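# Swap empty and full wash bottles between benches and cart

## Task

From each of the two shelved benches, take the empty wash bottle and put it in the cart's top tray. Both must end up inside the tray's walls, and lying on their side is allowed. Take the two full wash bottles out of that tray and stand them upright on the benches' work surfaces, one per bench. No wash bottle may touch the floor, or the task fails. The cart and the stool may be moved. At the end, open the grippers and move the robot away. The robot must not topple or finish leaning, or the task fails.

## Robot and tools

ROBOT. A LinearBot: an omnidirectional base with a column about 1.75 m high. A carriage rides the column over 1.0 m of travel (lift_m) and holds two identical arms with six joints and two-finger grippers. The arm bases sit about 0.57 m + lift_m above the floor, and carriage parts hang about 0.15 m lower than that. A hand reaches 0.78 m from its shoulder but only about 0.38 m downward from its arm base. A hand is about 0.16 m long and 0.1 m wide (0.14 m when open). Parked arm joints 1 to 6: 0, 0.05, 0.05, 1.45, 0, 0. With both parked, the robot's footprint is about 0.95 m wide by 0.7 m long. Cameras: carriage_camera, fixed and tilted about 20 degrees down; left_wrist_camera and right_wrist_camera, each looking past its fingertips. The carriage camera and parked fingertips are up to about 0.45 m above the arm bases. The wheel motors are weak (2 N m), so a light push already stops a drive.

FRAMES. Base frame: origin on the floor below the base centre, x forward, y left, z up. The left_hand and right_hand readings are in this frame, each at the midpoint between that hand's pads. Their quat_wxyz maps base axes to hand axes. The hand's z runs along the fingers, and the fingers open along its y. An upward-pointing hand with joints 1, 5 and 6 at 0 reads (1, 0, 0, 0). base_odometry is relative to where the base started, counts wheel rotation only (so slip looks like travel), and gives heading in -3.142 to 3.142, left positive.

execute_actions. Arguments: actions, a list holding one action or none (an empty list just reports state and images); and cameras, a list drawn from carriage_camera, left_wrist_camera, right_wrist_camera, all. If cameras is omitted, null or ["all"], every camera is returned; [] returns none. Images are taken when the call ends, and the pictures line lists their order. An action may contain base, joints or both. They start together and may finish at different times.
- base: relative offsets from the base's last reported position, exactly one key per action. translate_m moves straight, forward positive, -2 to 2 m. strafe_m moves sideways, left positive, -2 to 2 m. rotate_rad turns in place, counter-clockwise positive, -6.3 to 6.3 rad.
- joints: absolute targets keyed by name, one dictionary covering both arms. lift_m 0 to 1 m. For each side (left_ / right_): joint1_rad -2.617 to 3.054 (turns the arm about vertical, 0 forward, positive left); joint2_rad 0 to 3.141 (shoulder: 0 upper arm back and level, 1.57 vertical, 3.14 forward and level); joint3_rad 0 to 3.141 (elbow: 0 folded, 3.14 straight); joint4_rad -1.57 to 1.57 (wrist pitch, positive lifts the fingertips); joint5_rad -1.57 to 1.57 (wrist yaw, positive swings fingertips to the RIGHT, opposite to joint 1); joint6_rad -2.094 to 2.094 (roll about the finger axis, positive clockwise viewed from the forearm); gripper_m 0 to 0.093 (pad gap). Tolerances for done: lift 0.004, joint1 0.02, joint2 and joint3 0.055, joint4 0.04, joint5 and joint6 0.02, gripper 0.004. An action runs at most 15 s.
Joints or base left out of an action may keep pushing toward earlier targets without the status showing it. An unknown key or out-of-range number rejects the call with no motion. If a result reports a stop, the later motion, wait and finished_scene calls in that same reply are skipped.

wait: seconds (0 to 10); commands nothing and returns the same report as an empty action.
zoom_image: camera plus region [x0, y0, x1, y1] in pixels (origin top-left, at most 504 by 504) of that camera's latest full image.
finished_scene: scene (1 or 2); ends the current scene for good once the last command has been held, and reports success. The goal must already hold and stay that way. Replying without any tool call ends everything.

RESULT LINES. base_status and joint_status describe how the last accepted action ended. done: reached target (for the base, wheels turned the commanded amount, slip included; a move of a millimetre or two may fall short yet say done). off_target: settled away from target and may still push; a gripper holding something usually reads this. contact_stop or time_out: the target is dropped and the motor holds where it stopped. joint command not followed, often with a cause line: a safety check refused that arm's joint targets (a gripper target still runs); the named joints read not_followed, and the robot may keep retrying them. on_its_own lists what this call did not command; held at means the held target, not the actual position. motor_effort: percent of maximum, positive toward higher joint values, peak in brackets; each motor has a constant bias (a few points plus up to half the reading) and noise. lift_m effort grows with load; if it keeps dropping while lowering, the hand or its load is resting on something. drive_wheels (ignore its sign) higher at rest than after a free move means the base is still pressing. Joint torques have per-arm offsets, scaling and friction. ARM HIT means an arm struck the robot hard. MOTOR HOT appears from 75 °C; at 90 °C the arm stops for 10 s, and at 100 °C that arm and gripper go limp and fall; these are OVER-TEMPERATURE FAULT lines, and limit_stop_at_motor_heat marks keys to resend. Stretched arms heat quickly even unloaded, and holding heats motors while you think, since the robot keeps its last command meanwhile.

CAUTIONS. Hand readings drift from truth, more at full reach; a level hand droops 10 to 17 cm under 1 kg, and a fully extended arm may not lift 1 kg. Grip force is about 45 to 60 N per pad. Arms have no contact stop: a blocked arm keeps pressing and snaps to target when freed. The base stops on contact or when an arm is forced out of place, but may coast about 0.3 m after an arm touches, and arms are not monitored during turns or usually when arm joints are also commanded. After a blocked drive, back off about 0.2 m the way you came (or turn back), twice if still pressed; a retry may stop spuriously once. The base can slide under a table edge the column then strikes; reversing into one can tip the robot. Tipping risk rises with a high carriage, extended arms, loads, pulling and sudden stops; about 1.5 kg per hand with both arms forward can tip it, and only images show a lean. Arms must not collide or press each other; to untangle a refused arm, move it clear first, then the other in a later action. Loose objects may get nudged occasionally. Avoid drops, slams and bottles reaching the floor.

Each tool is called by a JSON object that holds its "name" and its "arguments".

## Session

{"name": "execute_actions", "arguments": {"actions": []}}

Scene clock: 0.00 s.
Joint torques (N m, as the arm reports them, + toward a larger angle): no reading
base_odometry: x=+0.000 y=+0.000 heading=+0.000 (m, m, rad; odometry frame)
base_status: not commanded
joint_positions: lift_m=+0.297 left_joint1_rad=+0.014 left_joint2_rad=+0.031 left_joint3_rad=+0.046 left_joint4_rad=+1.434 left_joint5_rad=-0.015 left_joint6_rad=+0.017 left_gripper_m=+0.095 right_joint1_rad=+0.010 right_joint2_rad=+0.038 right_joint3_rad=+0.080 right_joint4_rad=+1.480 right_joint5_rad=-0.038 right_joint6_rad=-0.019 right_gripper_m=+0.095
joint_status: not commanded
motor_effort: lift_m=+22 drive_wheels=+5 (%)
left_hand: x=+0.2916 y=+0.3378 z=+1.3142 quat_wxyz=(+0.998, -0.007, +0.061, +0.016) (m; base frame)
right_hand: x=+0.2722 y=-0.3281 z=+1.3241 quat_wxyz=(+0.999, -0.019, +0.025, -0.004) (m; base frame)
pictures: carriage_camera, left_wrist_camera, right_wrist_camera
Images, in order (width x height): carriage_camera 504x504, left_wrist_camera 504x504, right_wrist_camera 504x504.

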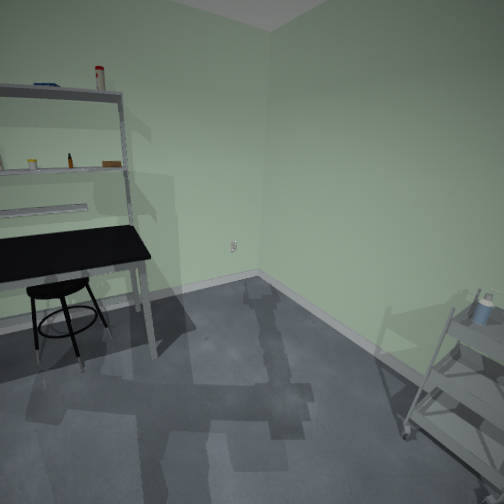

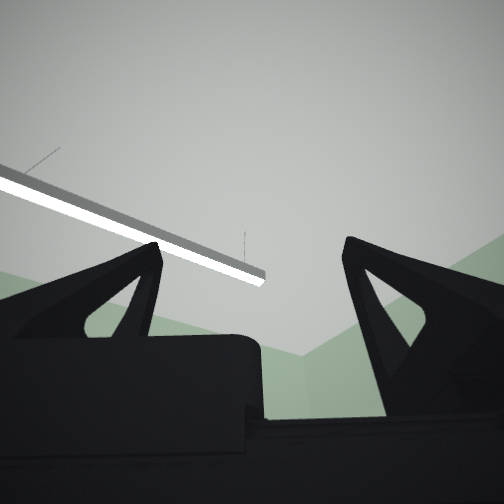

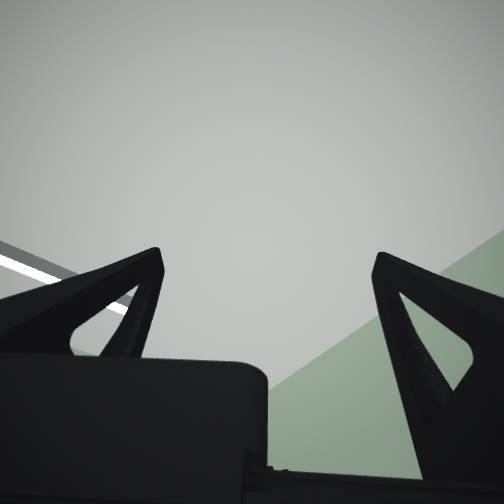

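{"name": "execute_actions", "arguments": {"actions": [{"base":{"rotate_rad":-1.0},"joints":{"left_joint1_rad":1.5,"left_joint2_rad":0.3,"left_joint3_rad":0.3,"left_joint4_rad":0.3,"left_joint5_rad":0,"left_joint6_rad":0,"right_joint1_rad":-1.5,"right_joint2_rad":0.3,"right_joint3_rad":0.3,"right_joint4_rad":0.3,"right_joint5_rad":0,"right_joint6_rad":0}}]}}

Scene clock: 4.17 s.
Joint torques (N m, as the arm reports them, + toward a larger angle): left_arm=[ 1.02  3.43 10.6   2.1  -0.08 -0.04] | right_arm=[-0.87  2.48  7.35  2.06  0.01 -0.04]
base_odometry: x=+0.000 y=+0.000 heading=-0.999 (m, m, rad; odometry frame)
base_status: done
joint_positions: lift_m=+0.297 left_joint1_rad=+1.495 left_joint2_rad=+0.282 left_joint3_rad=+0.288 left_joint4_rad=+0.310 left_joint5_rad=-0.003 left_joint6_rad=+0.005 left_gripper_m=+0.095 right_joint1_rad=-1.493 right_joint2_rad=+0.289 right_joint3_rad=+0.295 right_joint4_rad=+0.307 right_joint5_rad=-0.004 right_joint6_rad=-0.005 right_gripper_m=+0.095
joint_status: all done
motor_effort: lift_m=+22(22) drive_wheels=+10(26) (%)
left_hand: x=+0.2796 y=+0.5790 z=+1.2095 quat_wxyz=(+0.592, -0.399, +0.431, +0.552) (m; base frame)
right_hand: x=+0.2812 y=-0.5796 z=+1.2108 quat_wxyz=(+0.593, +0.397, +0.434, -0.550) (m; base frame)
pictures: carriage_camera, left_wrist_camera, right_wrist_camera
Images, in order (width x height): carriage_camera 504x504, left_wrist_camera 504x504, right_wrist_camera 504x504.

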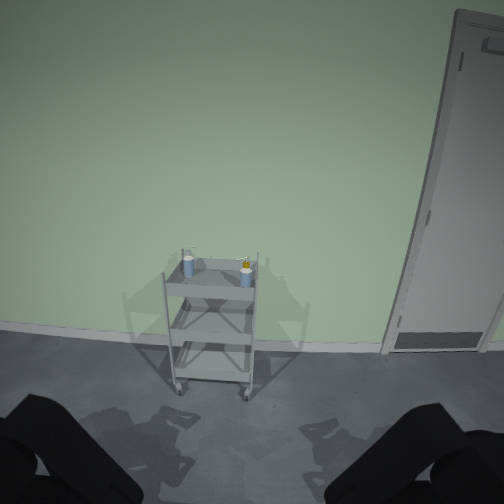

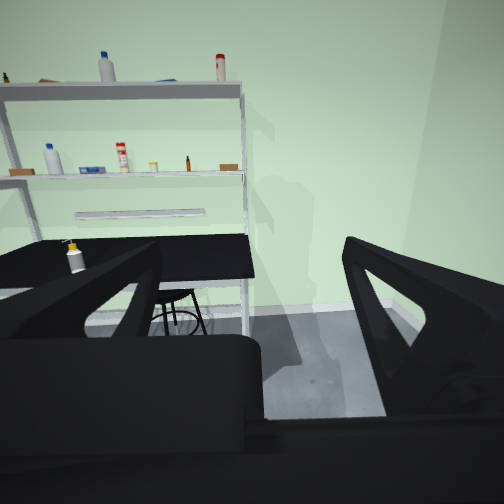

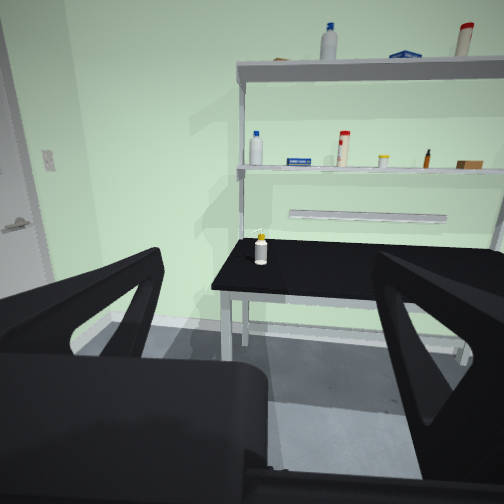

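{"name": "zoom_image", "arguments": {"camera": "carriage_camera", "region": [150, 235, 280, 315]}}

Region (150, 235, 280, 315) of carriage_camera's 504x504 image, scaled by 3.877, with more detail than that image has; it fills the top 310 rows of this view, and the rest is white.

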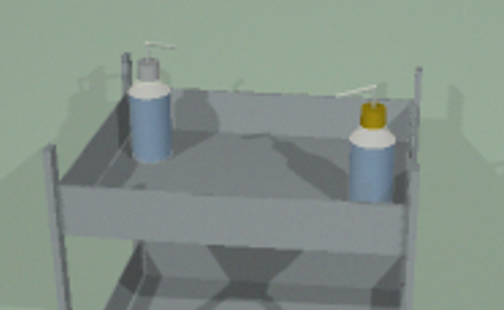

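{"name": "execute_actions", "arguments": {"actions": [{"base":{"strafe_m":0.21},"joints":{"lift_m":0.27,"left_joint1_rad":-0.33,"left_joint2_rad":2.081,"left_joint3_rad":0.966,"left_joint4_rad":0.615,"left_gripper_m":0.065,"right_joint1_rad":0.383,"right_joint2_rad":1.517,"right_joint3_rad":0.251,"right_joint4_rad":0.716,"right_gripper_m":0.065}}], "cameras": []}}

{"name": "execute_actions", "arguments": {"actions": [{"base":{"translate_m":0.66}}]}}

Scene clock: 13.23 s.
Joint torques (N m, as the arm reports them, + toward a larger angle): left_arm=[ 0.74 -9.52  7.82  2.36 -0.13 -0.04] | right_arm=[ 0.18 -4.5   4.13  2.23 -0.01 -0.04]
base_odometry: x=+0.177 y=+0.114 heading=-1.000 (m, m, rad; odometry frame)
base_status: done
joint_positions: lift_m=+0.270 left_joint1_rad=-0.332 left_joint2_rad=+2.065 left_joint3_rad=+0.961 left_joint4_rad=+0.620 left_joint5_rad=+0.001 left_joint6_rad=+0.005 left_gripper_m=+0.065 right_joint1_rad=+0.378 right_joint2_rad=+1.504 right_joint3_rad=+0.259 right_joint4_rad=+0.722 right_joint5_rad=+0.000 right_joint6_rad=-0.005 right_gripper_m=+0.065
joint_status: all done
motor_effort: lift_m=+23(23) drive_wheels=-6(23) (%)
left_hand: x=+0.7594 y=+0.1627 z=+0.8976 quat_wxyz=(+0.510, +0.144, +0.844, -0.085) (m; base frame)
right_hand: x=+0.5874 y=-0.2052 z=+0.8991 quat_wxyz=(+0.492, -0.165, +0.850, +0.093) (m; base frame)
pictures: none
No camera images: the call's "cameras" was empty. Leave "cameras" out to get every camera's image.

Scene clock: 16.77 s.
Joint torques (N m, as the arm reports them, + toward a larger angle): left_arm=[ 0.79 -9.48  7.94  2.32 -0.14 -0.04] | right_arm=[ 0.2  -4.5   4.13  2.23 -0.02 -0.04]
base_odometry: x=+0.534 y=-0.442 heading=-0.999 (m, m, rad; odometry frame)
base_status: done
joint_positions: lift_m=+0.270 left_joint1_rad=-0.333 left_joint2_rad=+2.065 left_joint3_rad=+0.961 left_joint4_rad=+0.621 left_joint5_rad=+0.001 left_joint6_rad=+0.005 left_gripper_m=+0.065 right_joint1_rad=+0.378 right_joint2_rad=+1.504 right_joint3_rad=+0.259 right_joint4_rad=+0.722 right_joint5_rad=+0.000 right_joint6_rad=-0.005 right_gripper_m=+0.065
joint_status: not commanded
motor_effort: lift_m=+23(23) drive_wheels=-6(25) (%)
left_hand: x=+0.7594 y=+0.1623 z=+0.8979 quat_wxyz=(+0.511, +0.144, +0.843, -0.085) (m; base frame)
right_hand: x=+0.5874 y=-0.2052 z=+0.8991 quat_wxyz=(+0.492, -0.165, +0.850, +0.093) (m; base frame)
pictures: carriage_camera, left_wrist_camera, right_wrist_camera
Images, in order (width x height): carriage_camera 504x504, left_wrist_camera 504x504, right_wrist_camera 504x504.

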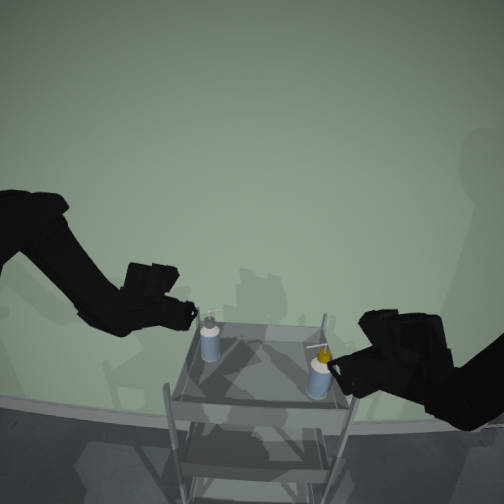

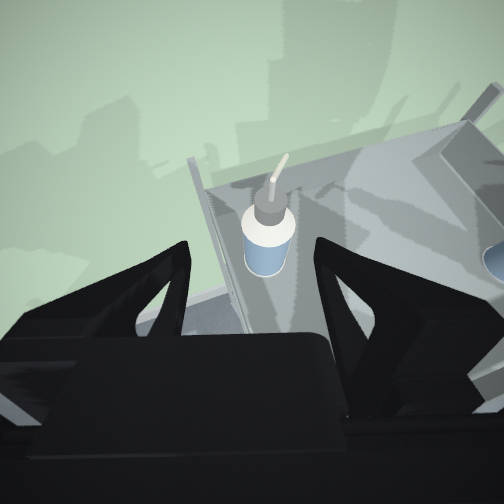

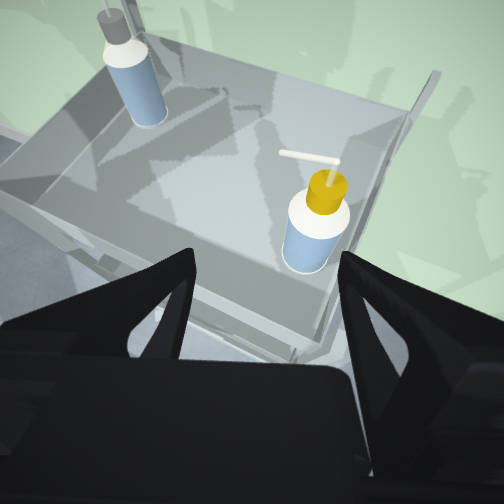

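{"name": "execute_actions", "arguments": {"actions": []}}

Scene clock: 22.50 s.
Joint torques (N m, as the arm reports them, + toward a larger angle): left_arm=[ 0.79 -9.47  7.79  2.34 -0.13 -0.05] | right_arm=[ 0.2  -4.5   4.12  2.23 -0.02 -0.04]
base_odometry: x=+0.534 y=-0.442 heading=-0.999 (m, m, rad; odometry frame)
base_status: done
joint_positions: lift_m=+0.270 left_joint1_rad=-0.333 left_joint2_rad=+2.065 left_joint3_rad=+0.961 left_joint4_rad=+0.621 left_joint5_rad=+0.001 left_joint6_rad=+0.005 left_gripper_m=+0.065 right_joint1_rad=+0.378 right_joint2_rad=+1.504 right_joint3_rad=+0.259 right_joint4_rad=+0.722 right_joint5_rad=+0.000 right_joint6_rad=-0.005 right_gripper_m=+0.065
joint_status: not commanded
motor_effort: lift_m=+23(23) drive_wheels=-4(25) (%)
left_hand: x=+0.7594 y=+0.1623 z=+0.8979 quat_wxyz=(+0.511, +0.144, +0.843, -0.085) (m; base frame)
right_hand: x=+0.5874 y=-0.2052 z=+0.8991 quat_wxyz=(+0.492, -0.165, +0.850, +0.093) (m; base frame)
pictures: carriage_camera, left_wrist_camera, right_wrist_camera
Images, in order (width x height): carriage_camera 504x504, left_wrist_camera 504x504, right_wrist_camera 504x504.

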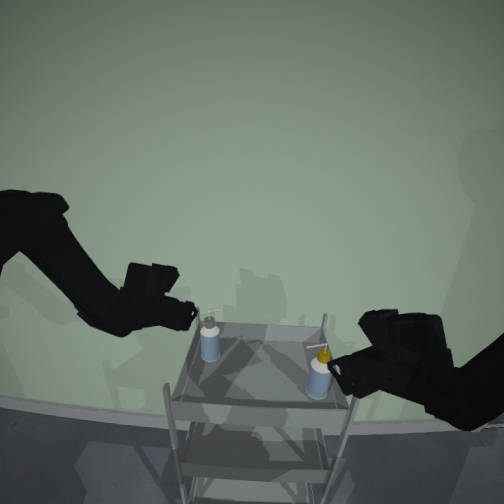

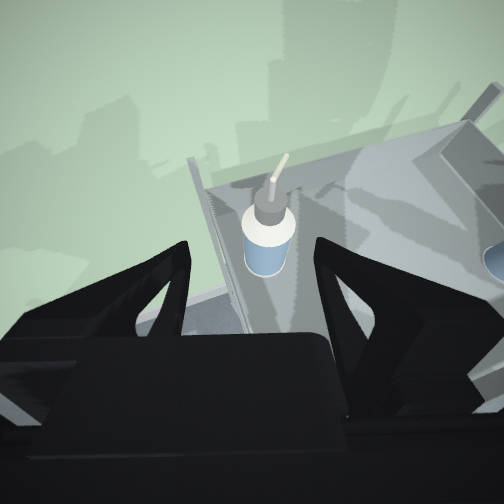

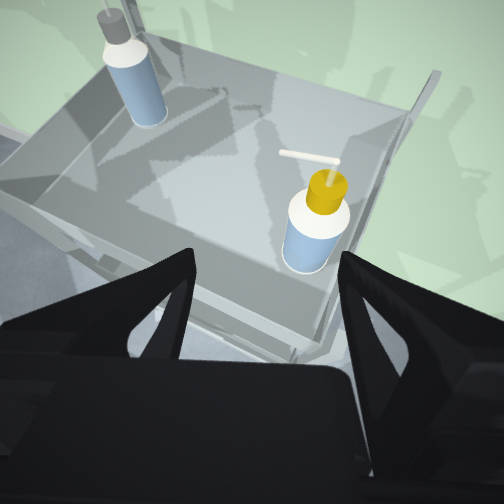

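{"name": "execute_actions", "arguments": {"actions": [{"joints":{"lift_m":0.235,"left_joint1_rad":-0.354,"left_joint2_rad":2.333,"left_joint3_rad":1.29,"left_joint4_rad":0.585,"right_joint1_rad":0.281,"right_joint2_rad":1.936,"right_joint3_rad":0.51,"right_joint4_rad":0.94}}]}}

Scene clock: 28.70 s.
Joint torques (N m, as the arm reports them, + toward a larger angle): left_arm=[  0.15 -12.57   9.     2.29  -0.15  -0.04] | right_arm=[-0.63 -8.21  4.13  2.28 -0.01 -0.04]
base_odometry: x=+0.534 y=-0.441 heading=-0.999 (m, m, rad; odometry frame)
base_status: not commanded
joint_positions: lift_m=+0.235 left_joint1_rad=-0.350 left_joint2_rad=+2.325 left_joint3_rad=+1.277 left_joint4_rad=+0.598 left_joint5_rad=+0.001 left_joint6_rad=+0.005 left_gripper_m=+0.065 right_joint1_rad=+0.285 right_joint2_rad=+1.925 right_joint3_rad=+0.506 right_joint4_rad=+0.944 right_joint5_rad=+0.000 right_joint6_rad=-0.005 right_gripper_m=+0.065
joint_status: all done
motor_effort: lift_m=+22(23) drive_wheels=-4(4) (%)
left_hand: x=+0.8219 y=+0.1304 z=+0.8396 quat_wxyz=(+0.524, +0.150, +0.834, -0.091) (m; base frame)
right_hand: x=+0.6710 y=-0.2147 z=+0.8385 quat_wxyz=(+0.516, -0.124, +0.845, +0.073) (m; base frame)
pictures: carriage_camera, left_wrist_camera, right_wrist_camera
Images, in order (width x height): carriage_camera 504x504, left_wrist_camera 504x504, right_wrist_camera 504x504.

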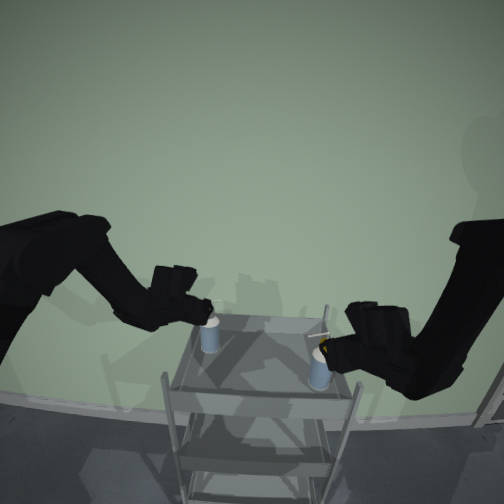

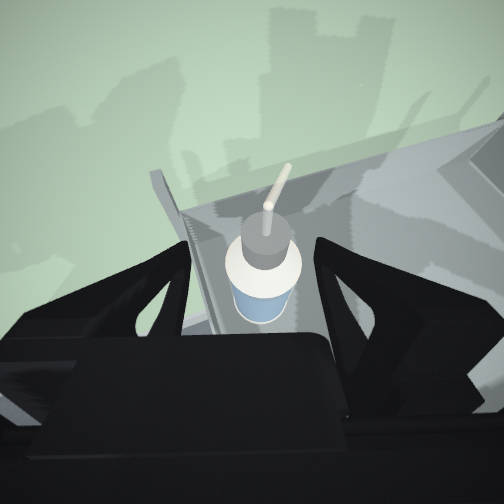

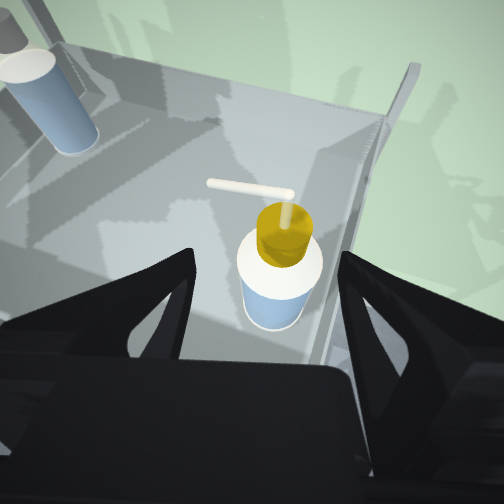

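{"name": "execute_actions", "arguments": {"actions": [{"joints":{"left_joint1_rad":-0.367,"left_joint2_rad":2.605,"left_joint3_rad":1.66,"left_joint4_rad":0.47,"right_joint1_rad":0.263,"right_joint2_rad":2.22,"right_joint3_rad":0.766,"right_joint4_rad":0.955}}]}}

Scene clock: 31.40 s.
Joint torques (N m, as the arm reports them, + toward a larger angle): left_arm=[  0.14 -14.34   9.55   2.25  -0.13  -0.05] | right_arm=[ -0.95 -10.47   4.44   2.26  -0.02  -0.04]
base_odometry: x=+0.534 y=-0.441 heading=-0.999 (m, m, rad; odometry frame)
base_status: not commanded
joint_positions: lift_m=+0.235 left_joint1_rad=-0.362 left_joint2_rad=+2.596 left_joint3_rad=+1.646 left_joint4_rad=+0.484 left_joint5_rad=+0.001 left_joint6_rad=+0.005 left_gripper_m=+0.065 right_joint1_rad=+0.271 right_joint2_rad=+2.206 right_joint3_rad=+0.755 right_joint4_rad=+0.958 right_joint5_rad=+0.000 right_joint6_rad=-0.005 right_gripper_m=+0.065
joint_status: all done
motor_effort: lift_m=+22(22) drive_wheels=-2(4) (%)
left_hand: x=+0.8756 y=+0.1020 z=+0.7985 quat_wxyz=(+0.516, +0.156, +0.837, -0.093) (m; base frame)
right_hand: x=+0.7257 y=-0.2055 z=+0.7961 quat_wxyz=(+0.508, -0.119, +0.850, +0.068) (m; base frame)
pictures: carriage_camera, left_wrist_camera, right_wrist_camera
Images, in order (width x height): carriage_camera 504x504, left_wrist_camera 504x504, right_wrist_camera 504x504.

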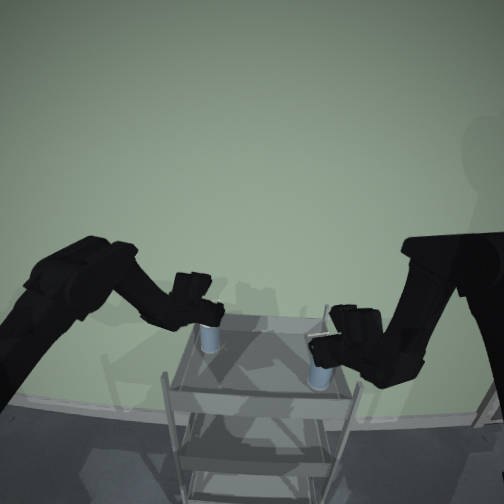

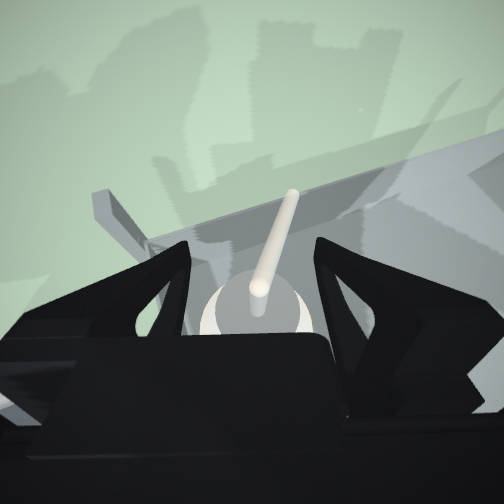

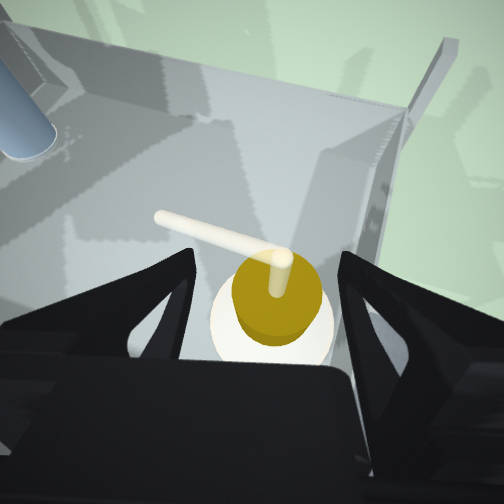

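{"name": "execute_actions", "arguments": {"actions": [{"base":{"translate_m":-0.009},"joints":{"lift_m":0.230}}], "cameras": ["left_wrist_camera","right_wrist_camera"]}}

{"name": "execute_actions", "arguments": {"actions": [{"joints":{"left_gripper_m":0.01,"right_gripper_m":0.01}}]}}

Scene clock: 33.13 s.
Joint torques (N m, as the arm reports them, + toward a larger angle): left_arm=[  0.22 -14.37   9.43   2.29  -0.14  -0.04] | right_arm=[ -0.93 -10.68   4.37   2.26  -0.01  -0.04]
base_odometry: x=+0.529 y=-0.434 heading=-0.999 (m, m, rad; odometry frame)
base_status: done
joint_positions: lift_m=+0.230 left_joint1_rad=-0.363 left_joint2_rad=+2.596 left_joint3_rad=+1.646 left_joint4_rad=+0.481 left_joint5_rad=+0.001 left_joint6_rad=+0.005 left_gripper_m=+0.065 right_joint1_rad=+0.271 right_joint2_rad=+2.209 right_joint3_rad=+0.757 right_joint4_rad=+0.961 right_joint5_rad=+0.000 right_joint6_rad=-0.005 right_gripper_m=+0.065
joint_status: all done
motor_effort: lift_m=+22(23) drive_wheels=+3(26) (%)
left_hand: x=+0.8751 y=+0.1017 z=+0.7930 quat_wxyz=(+0.515, +0.156, +0.837, -0.093) (m; base frame)
right_hand: x=+0.7267 y=-0.2052 z=+0.7916 quat_wxyz=(+0.510, -0.118, +0.849, +0.068) (m; base frame)
pictures: left_wrist_camera, right_wrist_camera
Images, in order (width x height): left_wrist_camera 504x504, right_wrist_camera 504x504.

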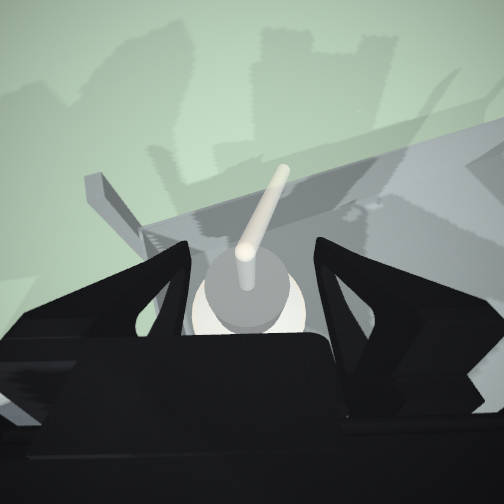

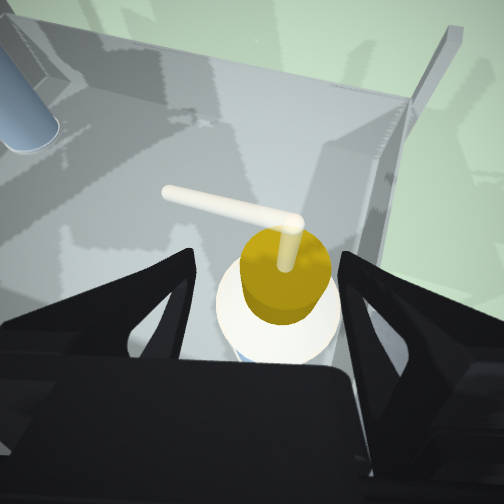

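Scene clock: 33.73 s.
Joint torques (N m, as the arm reports them, + toward a larger angle): left_arm=[  0.23 -14.06   9.12   2.25  -0.08  -0.04] | right_arm=[ -0.59 -10.71   4.03   2.08  -0.1   -0.06]
base_odometry: x=+0.529 y=-0.434 heading=-0.999 (m, m, rad; odometry frame)
base_status: not commanded
joint_positions: lift_m=+0.230 left_joint1_rad=-0.362 left_joint2_rad=+2.592 left_joint3_rad=+1.650 left_joint4_rad=+0.488 left_joint5_rad=-0.006 left_joint6_rad=+0.005 left_gripper_m=+0.030 right_joint1_rad=+0.267 right_joint2_rad=+2.209 right_joint3_rad=+0.761 right_joint4_rad=+0.977 right_joint5_rad=+0.009 right_joint6_rad=-0.004 right_gripper_m=+0.031
joint_status: left_gripper_m off_target (ended at +0.030, target +0.010); right_gripper_m off_target (ended at +0.031, target +0.010)
motor_effort: lift_m=+22(22) drive_wheels=+3(5) (%)
left_hand: x=+0.8778 y=+0.1021 z=+0.7987 quat_wxyz=(+0.522, +0.154, +0.834, -0.092) (m; base frame)
right_hand: x=+0.7305 y=-0.2080 z=+0.7960 quat_wxyz=(+0.518, -0.113, +0.845, +0.065) (m; base frame)
pictures: carriage_camera, left_wrist_camera, right_wrist_camera
Images, in order (width x height): carriage_camera 504x504, left_wrist_camera 504x504, right_wrist_camera 504x504.

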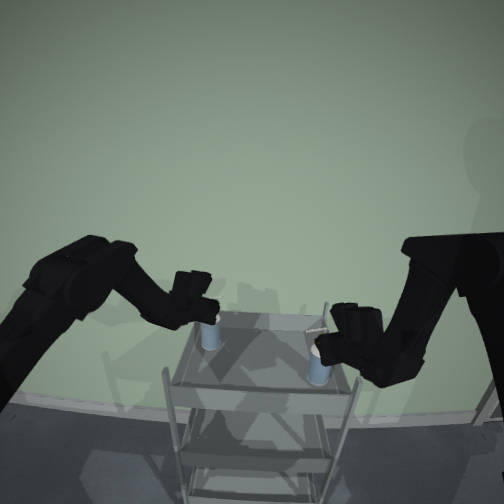

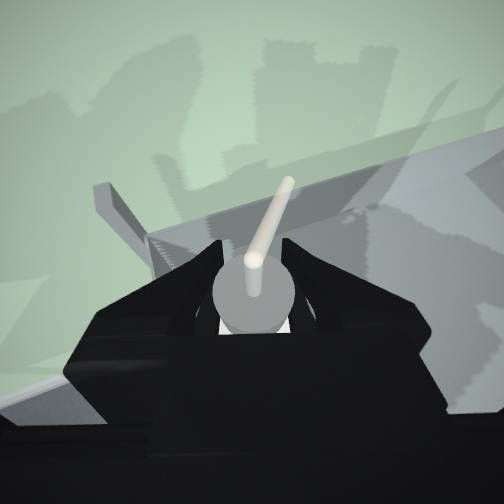

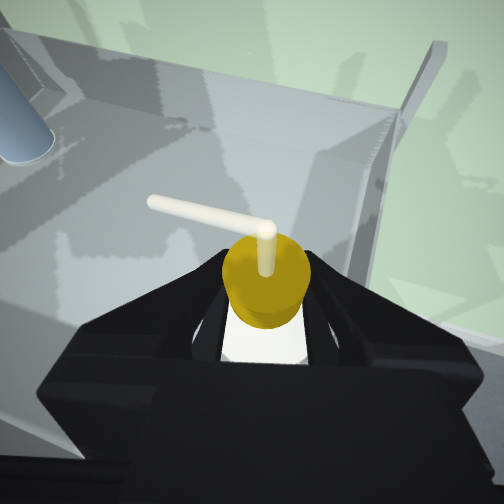

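{"name": "execute_actions", "arguments": {"actions": [{"joints":{"lift_m":0.39,"left_joint4_rad":0.52,"right_joint4_rad":1.01}}]}}

Scene clock: 35.63 s.
Joint torques (N m, as the arm reports them, + toward a larger angle): left_arm=[  0.06 -15.82   9.03   2.76  -0.07  -0.05] | right_arm=[ -0.6  -12.59   3.95   2.74  -0.07  -0.06]
base_odometry: x=+0.529 y=-0.434 heading=-0.999 (m, m, rad; odometry frame)
base_status: not commanded
joint_positions: lift_m=+0.390 left_joint1_rad=-0.362 left_joint2_rad=+2.616 left_joint3_rad=+1.650 left_joint4_rad=+0.481 left_joint5_rad=-0.005 left_joint6_rad=+0.005 left_gripper_m=+0.030 right_joint1_rad=+0.267 right_joint2_rad=+2.231 right_joint3_rad=+0.761 right_joint4_rad=+0.968 right_joint5_rad=+0.006 right_joint6_rad=-0.004 right_gripper_m=+0.031
joint_status: right_joint4_rad off_target (ended at +0.968, target +1.010); the others done
motor_effort: lift_m=+23(29) drive_wheels=+3(3) (%)
left_hand: x=+0.8738 y=+0.1034 z=+0.9416 quat_wxyz=(+0.509, +0.155, +0.842, -0.090) (m; base frame)
right_hand: x=+0.7264 y=-0.2086 z=+0.9436 quat_wxyz=(+0.505, -0.115, +0.853, +0.064) (m; base frame)
pictures: carriage_camera, left_wrist_camera, right_wrist_camera
Images, in order (width x height): carriage_camera 504x504, left_wrist_camera 504x504, right_wrist_camera 504x504.

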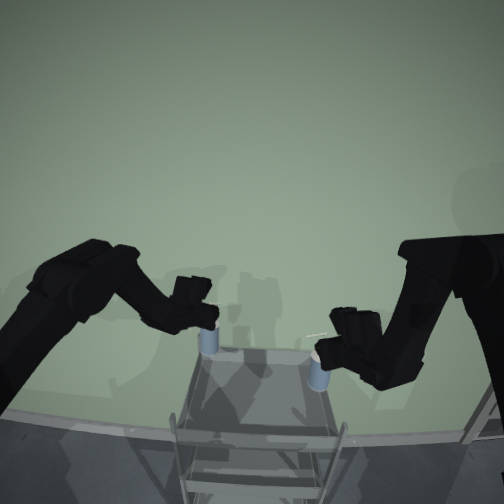

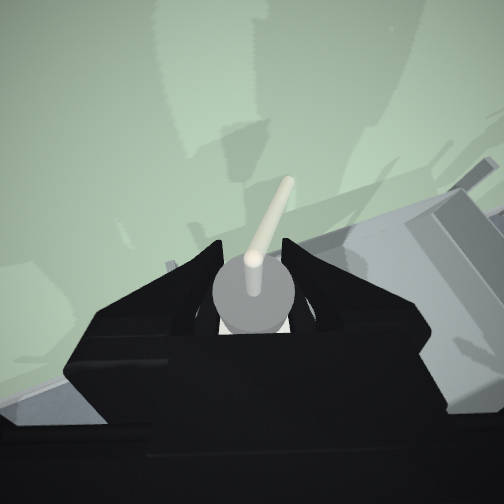

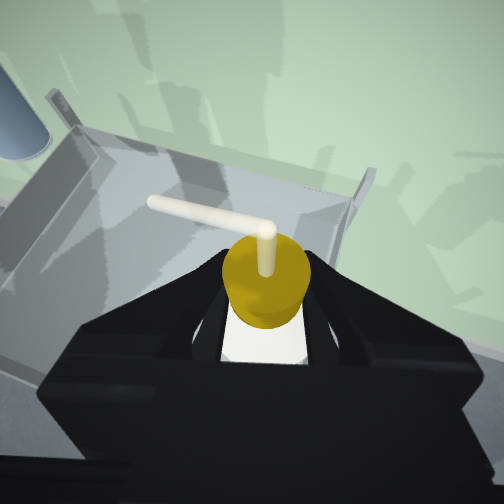

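{"name": "execute_actions", "arguments": {"actions": [{"base":{"translate_m":-0.2},"joints":{"lift_m":0.45,"left_joint1_rad":0,"left_joint2_rad":0.6,"left_joint3_rad":0.5,"left_joint4_rad":-0.31,"right_joint1_rad":0,"right_joint2_rad":0.6,"right_joint3_rad":0.5,"right_joint4_rad":-0.32}}], "cameras": ["carriage_camera"]}}

{"name": "execute_actions", "arguments": {"actions": [{"base":{"rotate_rad":1.5}}]}}

Scene clock: 39.83 s.
Joint torques (N m, as the arm reports them, + toward a larger angle): left_arm=[ 0.38 -1.23  8.57  2.8  -0.08 -0.05] | right_arm=[ 0.03 -1.7   6.79  2.76 -0.06 -0.06]
base_odometry: x=+0.421 y=-0.265 heading=-0.999 (m, m, rad; odometry frame)
base_status: done
joint_positions: lift_m=+0.450 left_joint1_rad=+0.003 left_joint2_rad=+0.621 left_joint3_rad=+0.517 left_joint4_rad=-0.347 left_joint5_rad=-0.004 left_joint6_rad=+0.005 left_gripper_m=+0.030 right_joint1_rad=-0.003 right_joint2_rad=+0.618 right_joint3_rad=+0.507 right_joint4_rad=-0.360 right_joint5_rad=+0.006 right_joint6_rad=-0.004 right_gripper_m=+0.031
joint_status: right_joint4_rad off_target (ended at -0.360, target -0.320); the others done
motor_effort: lift_m=+23(29) drive_wheels=-2(28) (%)
left_hand: x=+0.5381 y=+0.3362 z=+1.2319 quat_wxyz=(+0.531, +0.000, +0.847, +0.004) (m; base frame)
right_hand: x=+0.5355 y=-0.3366 z=+1.2251 quat_wxyz=(+0.523, +0.001, +0.853, -0.004) (m; base frame)
pictures: carriage_camera
Images, in order (width x height): carriage_camera 504x504.

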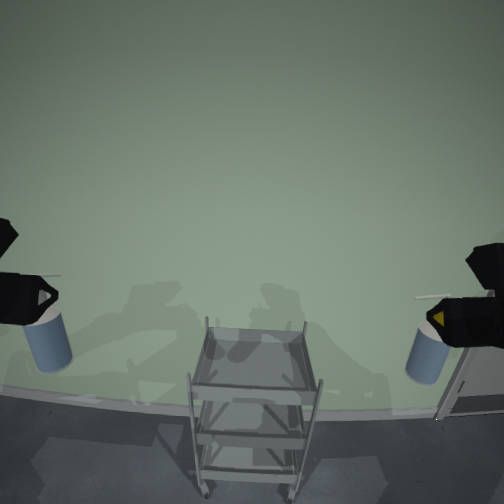

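Scene clock: 42.87 s.
Joint torques (N m, as the arm reports them, + toward a larger angle): left_arm=[ 0.39 -1.3   8.48  2.81 -0.06 -0.04] | right_arm=[ 0.1  -1.68  6.8   2.78 -0.04 -0.06]
base_odometry: x=+0.421 y=-0.265 heading=+0.500 (m, m, rad; odometry frame)
base_status: done
joint_positions: lift_m=+0.450 left_joint1_rad=+0.003 left_joint2_rad=+0.621 left_joint3_rad=+0.517 left_joint4_rad=-0.349 left_joint5_rad=-0.003 left_joint6_rad=+0.005 left_gripper_m=+0.030 right_joint1_rad=-0.003 right_joint2_rad=+0.618 right_joint3_rad=+0.507 right_joint4_rad=-0.363 right_joint5_rad=+0.004 right_joint6_rad=-0.004 right_gripper_m=+0.031
joint_status: not commanded
motor_effort: lift_m=+23(23) drive_wheels=+9(29) (%)
left_hand: x=+0.5379 y=+0.3360 z=+1.2314 quat_wxyz=(+0.530, +0.000, +0.848, +0.003) (m; base frame)
right_hand: x=+0.5352 y=-0.3362 z=+1.2245 quat_wxyz=(+0.521, +0.001, +0.853, -0.003) (m; base frame)
pictures: carriage_camera, left_wrist_camera, right_wrist_camera
Images, in order (width x height): carriage_camera 504x504, left_wrist_camera 504x504, right_wrist_camera 504x504.

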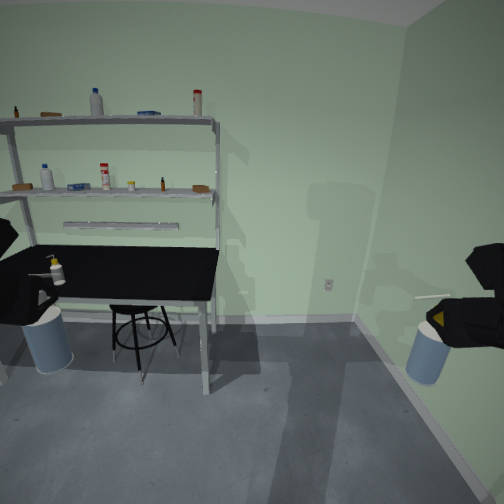

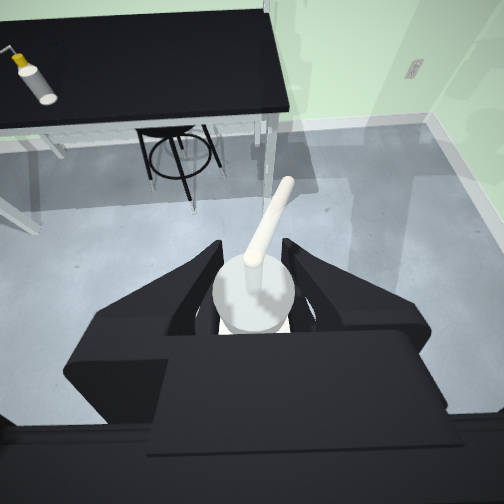

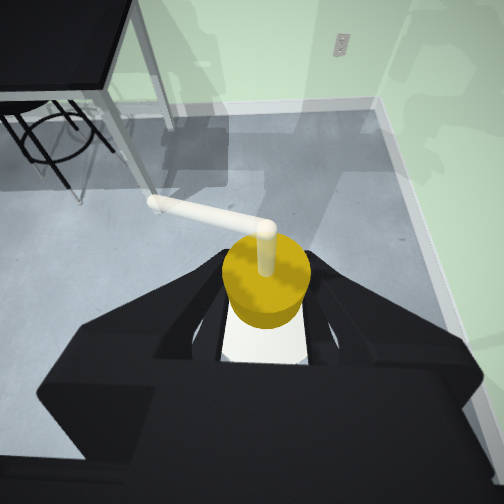

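{"name": "execute_actions", "arguments": {"actions": [{"base":{"strafe_m":0.68}}], "cameras": ["carriage_camera","left_wrist_camera"]}}

Scene clock: 50.70 s.
Joint torques (N m, as the arm reports them, + toward a larger angle): left_arm=[ 0.34 -1.25  8.46  2.82 -0.11 -0.04] | right_arm=[ 0.05 -1.64  6.81  2.78 -0.03 -0.06]
base_odometry: x=+0.094 y=+0.331 heading=+0.501 (m, m, rad; odometry frame)
base_status: done
joint_positions: lift_m=+0.450 left_joint1_rad=+0.003 left_joint2_rad=+0.621 left_joint3_rad=+0.517 left_joint4_rad=-0.350 left_joint5_rad=-0.001 left_joint6_rad=+0.005 left_gripper_m=+0.030 right_joint1_rad=-0.003 right_joint2_rad=+0.618 right_joint3_rad=+0.507 right_joint4_rad=-0.363 right_joint5_rad=+0.002 right_joint6_rad=-0.004 right_gripper_m=+0.031
joint_status: not commanded
motor_effort: lift_m=+23(23) drive_wheels=-5(29) (%)
left_hand: x=+0.5377 y=+0.3357 z=+1.2312 quat_wxyz=(+0.530, +0.001, +0.848, +0.003) (m; base frame)
right_hand: x=+0.5352 y=-0.3359 z=+1.2244 quat_wxyz=(+0.521, +0.000, +0.853, -0.003) (m; base frame)
pictures: carriage_camera, left_wrist_camera
Images, in order (width x height): carriage_camera 504x504, left_wrist_camera 504x504.

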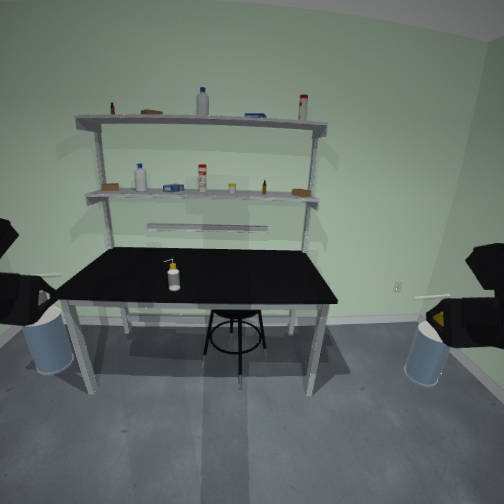

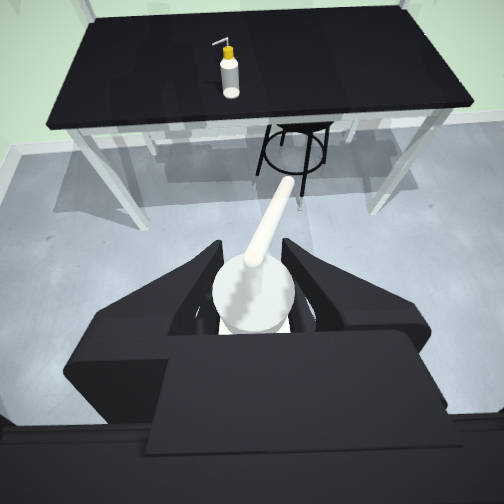

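{"name": "execute_actions", "arguments": {"actions": [{"base":{"translate_m":0.73},"joints":{"left_joint1_rad":-0.25,"left_joint2_rad":2.335,"left_joint3_rad":1.04,"left_joint4_rad":0.9}}], "cameras": ["carriage_camera","left_wrist_camera"]}}

Scene clock: 57.00 s.
Joint torques (N m, as the arm reports them, + toward a larger angle): left_arm=[  0.36 -12.28   6.56   2.96  -0.14  -0.05] | right_arm=[ 0.05 -1.7   6.78  2.81 -0.03 -0.06]
base_odometry: x=+0.734 y=+0.682 heading=+0.502 (m, m, rad; odometry frame)
base_status: done
joint_positions: lift_m=+0.450 left_joint1_rad=-0.248 left_joint2_rad=+2.340 left_joint3_rad=+1.035 left_joint4_rad=+0.844 left_joint5_rad=+0.001 left_joint6_rad=+0.005 left_gripper_m=+0.030 right_joint1_rad=-0.003 right_joint2_rad=+0.618 right_joint3_rad=+0.507 right_joint4_rad=-0.365 right_joint5_rad=+0.001 right_joint6_rad=-0.004 right_gripper_m=+0.031
joint_status: left_joint4_rad off_target (ended at +0.843, target +0.900); the others done
motor_effort: lift_m=+23(23) drive_wheels=-6(27) (%)
left_hand: x=+0.7909 y=+0.2007 z=+1.0107 quat_wxyz=(+0.523, +0.108, +0.843, -0.064) (m; base frame)
right_hand: x=+0.5350 y=-0.3358 z=+1.2241 quat_wxyz=(+0.521, +0.000, +0.854, -0.002) (m; base frame)
pictures: carriage_camera, left_wrist_camera
Images, in order (width x height): carriage_camera 504x504, left_wrist_camera 504x504.

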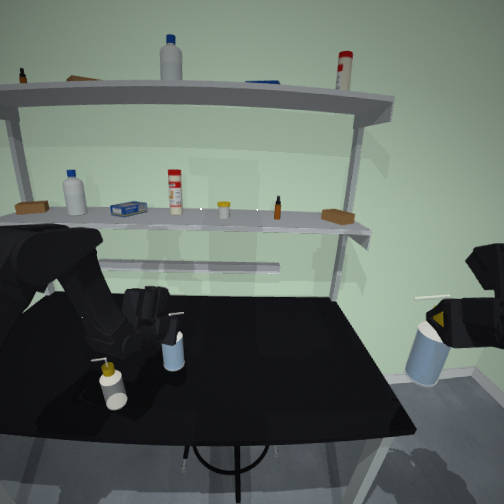

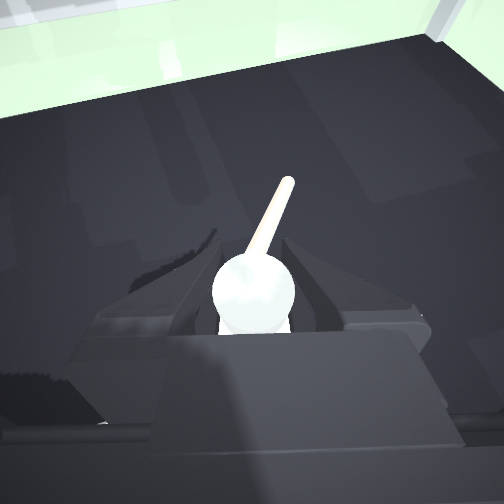

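{"name": "execute_actions", "arguments": {"actions": [{"joints":{"lift_m":0.365,"left_joint4_rad":0.91}}], "cameras": ["carriage_camera"]}}

Scene clock: 59.33 s.
Joint torques (N m, as the arm reports them, + toward a larger angle): left_arm=[  0.42 -12.31   6.57   2.94  -0.13  -0.04] | right_arm=[ 0.04 -1.66  7.76  2.92 -0.03 -0.06]
base_odometry: x=+0.734 y=+0.682 heading=+0.502 (m, m, rad; odometry frame)
base_status: not commanded
joint_positions: lift_m=+0.365 left_joint1_rad=-0.248 left_joint2_rad=+2.341 left_joint3_rad=+1.035 left_joint4_rad=+0.855 left_joint5_rad=+0.001 left_joint6_rad=+0.005 left_gripper_m=+0.030 right_joint1_rad=-0.003 right_joint2_rad=+0.618 right_joint3_rad=+0.493 right_joint4_rad=-0.378 right_joint5_rad=+0.001 right_joint6_rad=-0.004 right_gripper_m=+0.031
joint_status: left_joint4_rad off_target (ended at +0.855, target +0.910); the others done
motor_effort: lift_m=+24(22) drive_wheels=-4(5) (%)
left_hand: x=+0.7920 y=+0.2004 z=+0.9280 quat_wxyz=(+0.527, +0.107, +0.840, -0.065) (m; base frame)
right_hand: x=+0.5323 y=-0.3358 z=+1.1295 quat_wxyz=(+0.509, +0.000, +0.861, -0.002) (m; base frame)
pictures: carriage_camera
Images, in order (width x height): carriage_camera 504x504.

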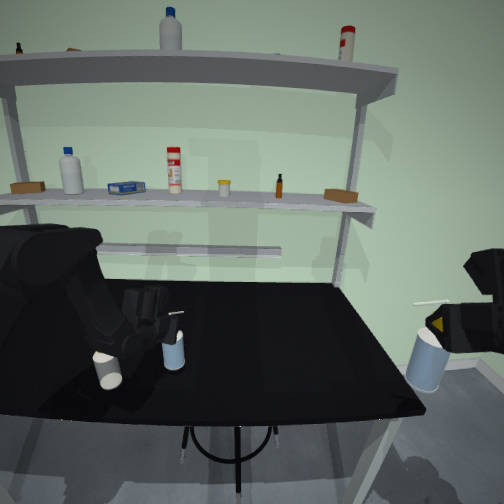

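{"name": "execute_actions", "arguments": {"actions": [{"joints":{"lift_m":0.345}}], "cameras": ["carriage_camera"]}}

Scene clock: 61.27 s.
Joint torques (N m, as the arm reports them, + toward a larger angle): left_arm=[  0.32 -12.45   6.5    2.95  -0.14  -0.05] | right_arm=[ 0.05 -1.64  7.87  2.92 -0.03 -0.06]
base_odometry: x=+0.734 y=+0.682 heading=+0.502 (m, m, rad; odometry frame)
base_status: not commanded
joint_positions: lift_m=+0.345 left_joint1_rad=-0.248 left_joint2_rad=+2.345 left_joint3_rad=+1.035 left_joint4_rad=+0.857 left_joint5_rad=+0.001 left_joint6_rad=+0.005 left_gripper_m=+0.030 right_joint1_rad=-0.003 right_joint2_rad=+0.618 right_joint3_rad=+0.493 right_joint4_rad=-0.376 right_joint5_rad=+0.001 right_joint6_rad=-0.004 right_gripper_m=+0.031
joint_status: all done
motor_effort: lift_m=+24(24) drive_wheels=-3(4) (%)
left_hand: x=+0.7918 y=+0.2004 z=+0.9065 quat_wxyz=(+0.527, +0.107, +0.841, -0.065) (m; base frame)
right_hand: x=+0.5325 y=-0.3358 z=+1.1099 quat_wxyz=(+0.510, +0.000, +0.860, -0.002) (m; base frame)
pictures: carriage_camera
Images, in order (width x height): carriage_camera 504x504.

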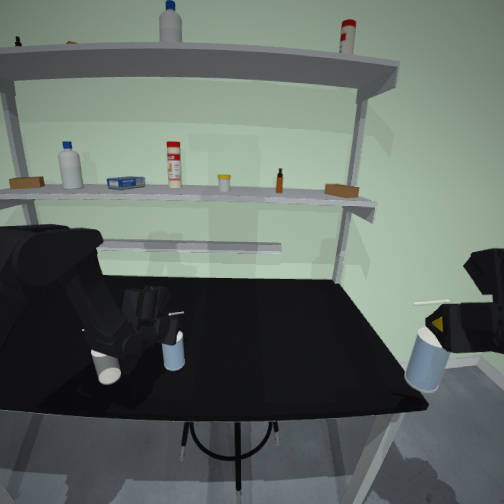

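{"name": "execute_actions", "arguments": {"actions": [{"joints":{"lift_m":0.33}}], "cameras": ["carriage_camera"]}}

Scene clock: 63.00 s.
Joint torques (N m, as the arm reports them, + toward a larger angle): left_arm=[  0.32 -12.47   6.46   2.77  -0.17  -0.04] | right_arm=[ 0.05 -1.66  7.78  2.91 -0.04 -0.06]
base_odometry: x=+0.734 y=+0.682 heading=+0.502 (m, m, rad; odometry frame)
base_status: not commanded
joint_positions: lift_m=+0.330 left_joint1_rad=-0.248 left_joint2_rad=+2.345 left_joint3_rad=+1.035 left_joint4_rad=+0.876 left_joint5_rad=+0.002 left_joint6_rad=+0.005 left_gripper_m=+0.030 right_joint1_rad=-0.003 right_joint2_rad=+0.618 right_joint3_rad=+0.493 right_joint4_rad=-0.378 right_joint5_rad=+0.001 right_joint6_rad=-0.004 right_gripper_m=+0.031
joint_status: all done
motor_effort: lift_m=+23(26) drive_wheels=-4(3) (%)
left_hand: x=+0.7937 y=+0.1998 z=+0.8958 quat_wxyz=(+0.535, +0.107, +0.836, -0.066) (m; base frame)
right_hand: x=+0.5323 y=-0.3357 z=+1.0947 quat_wxyz=(+0.509, +0.000, +0.861, -0.002) (m; base frame)
pictures: carriage_camera
Images, in order (width x height): carriage_camera 504x504.

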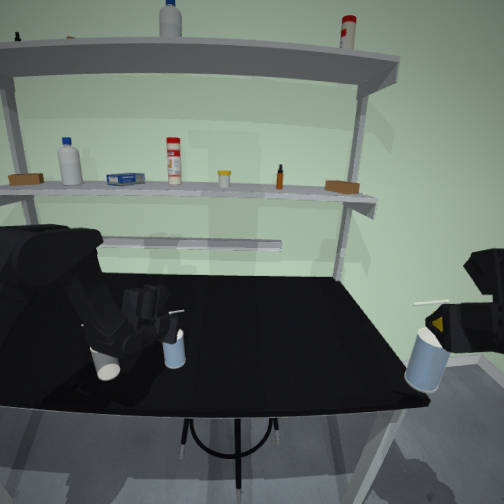

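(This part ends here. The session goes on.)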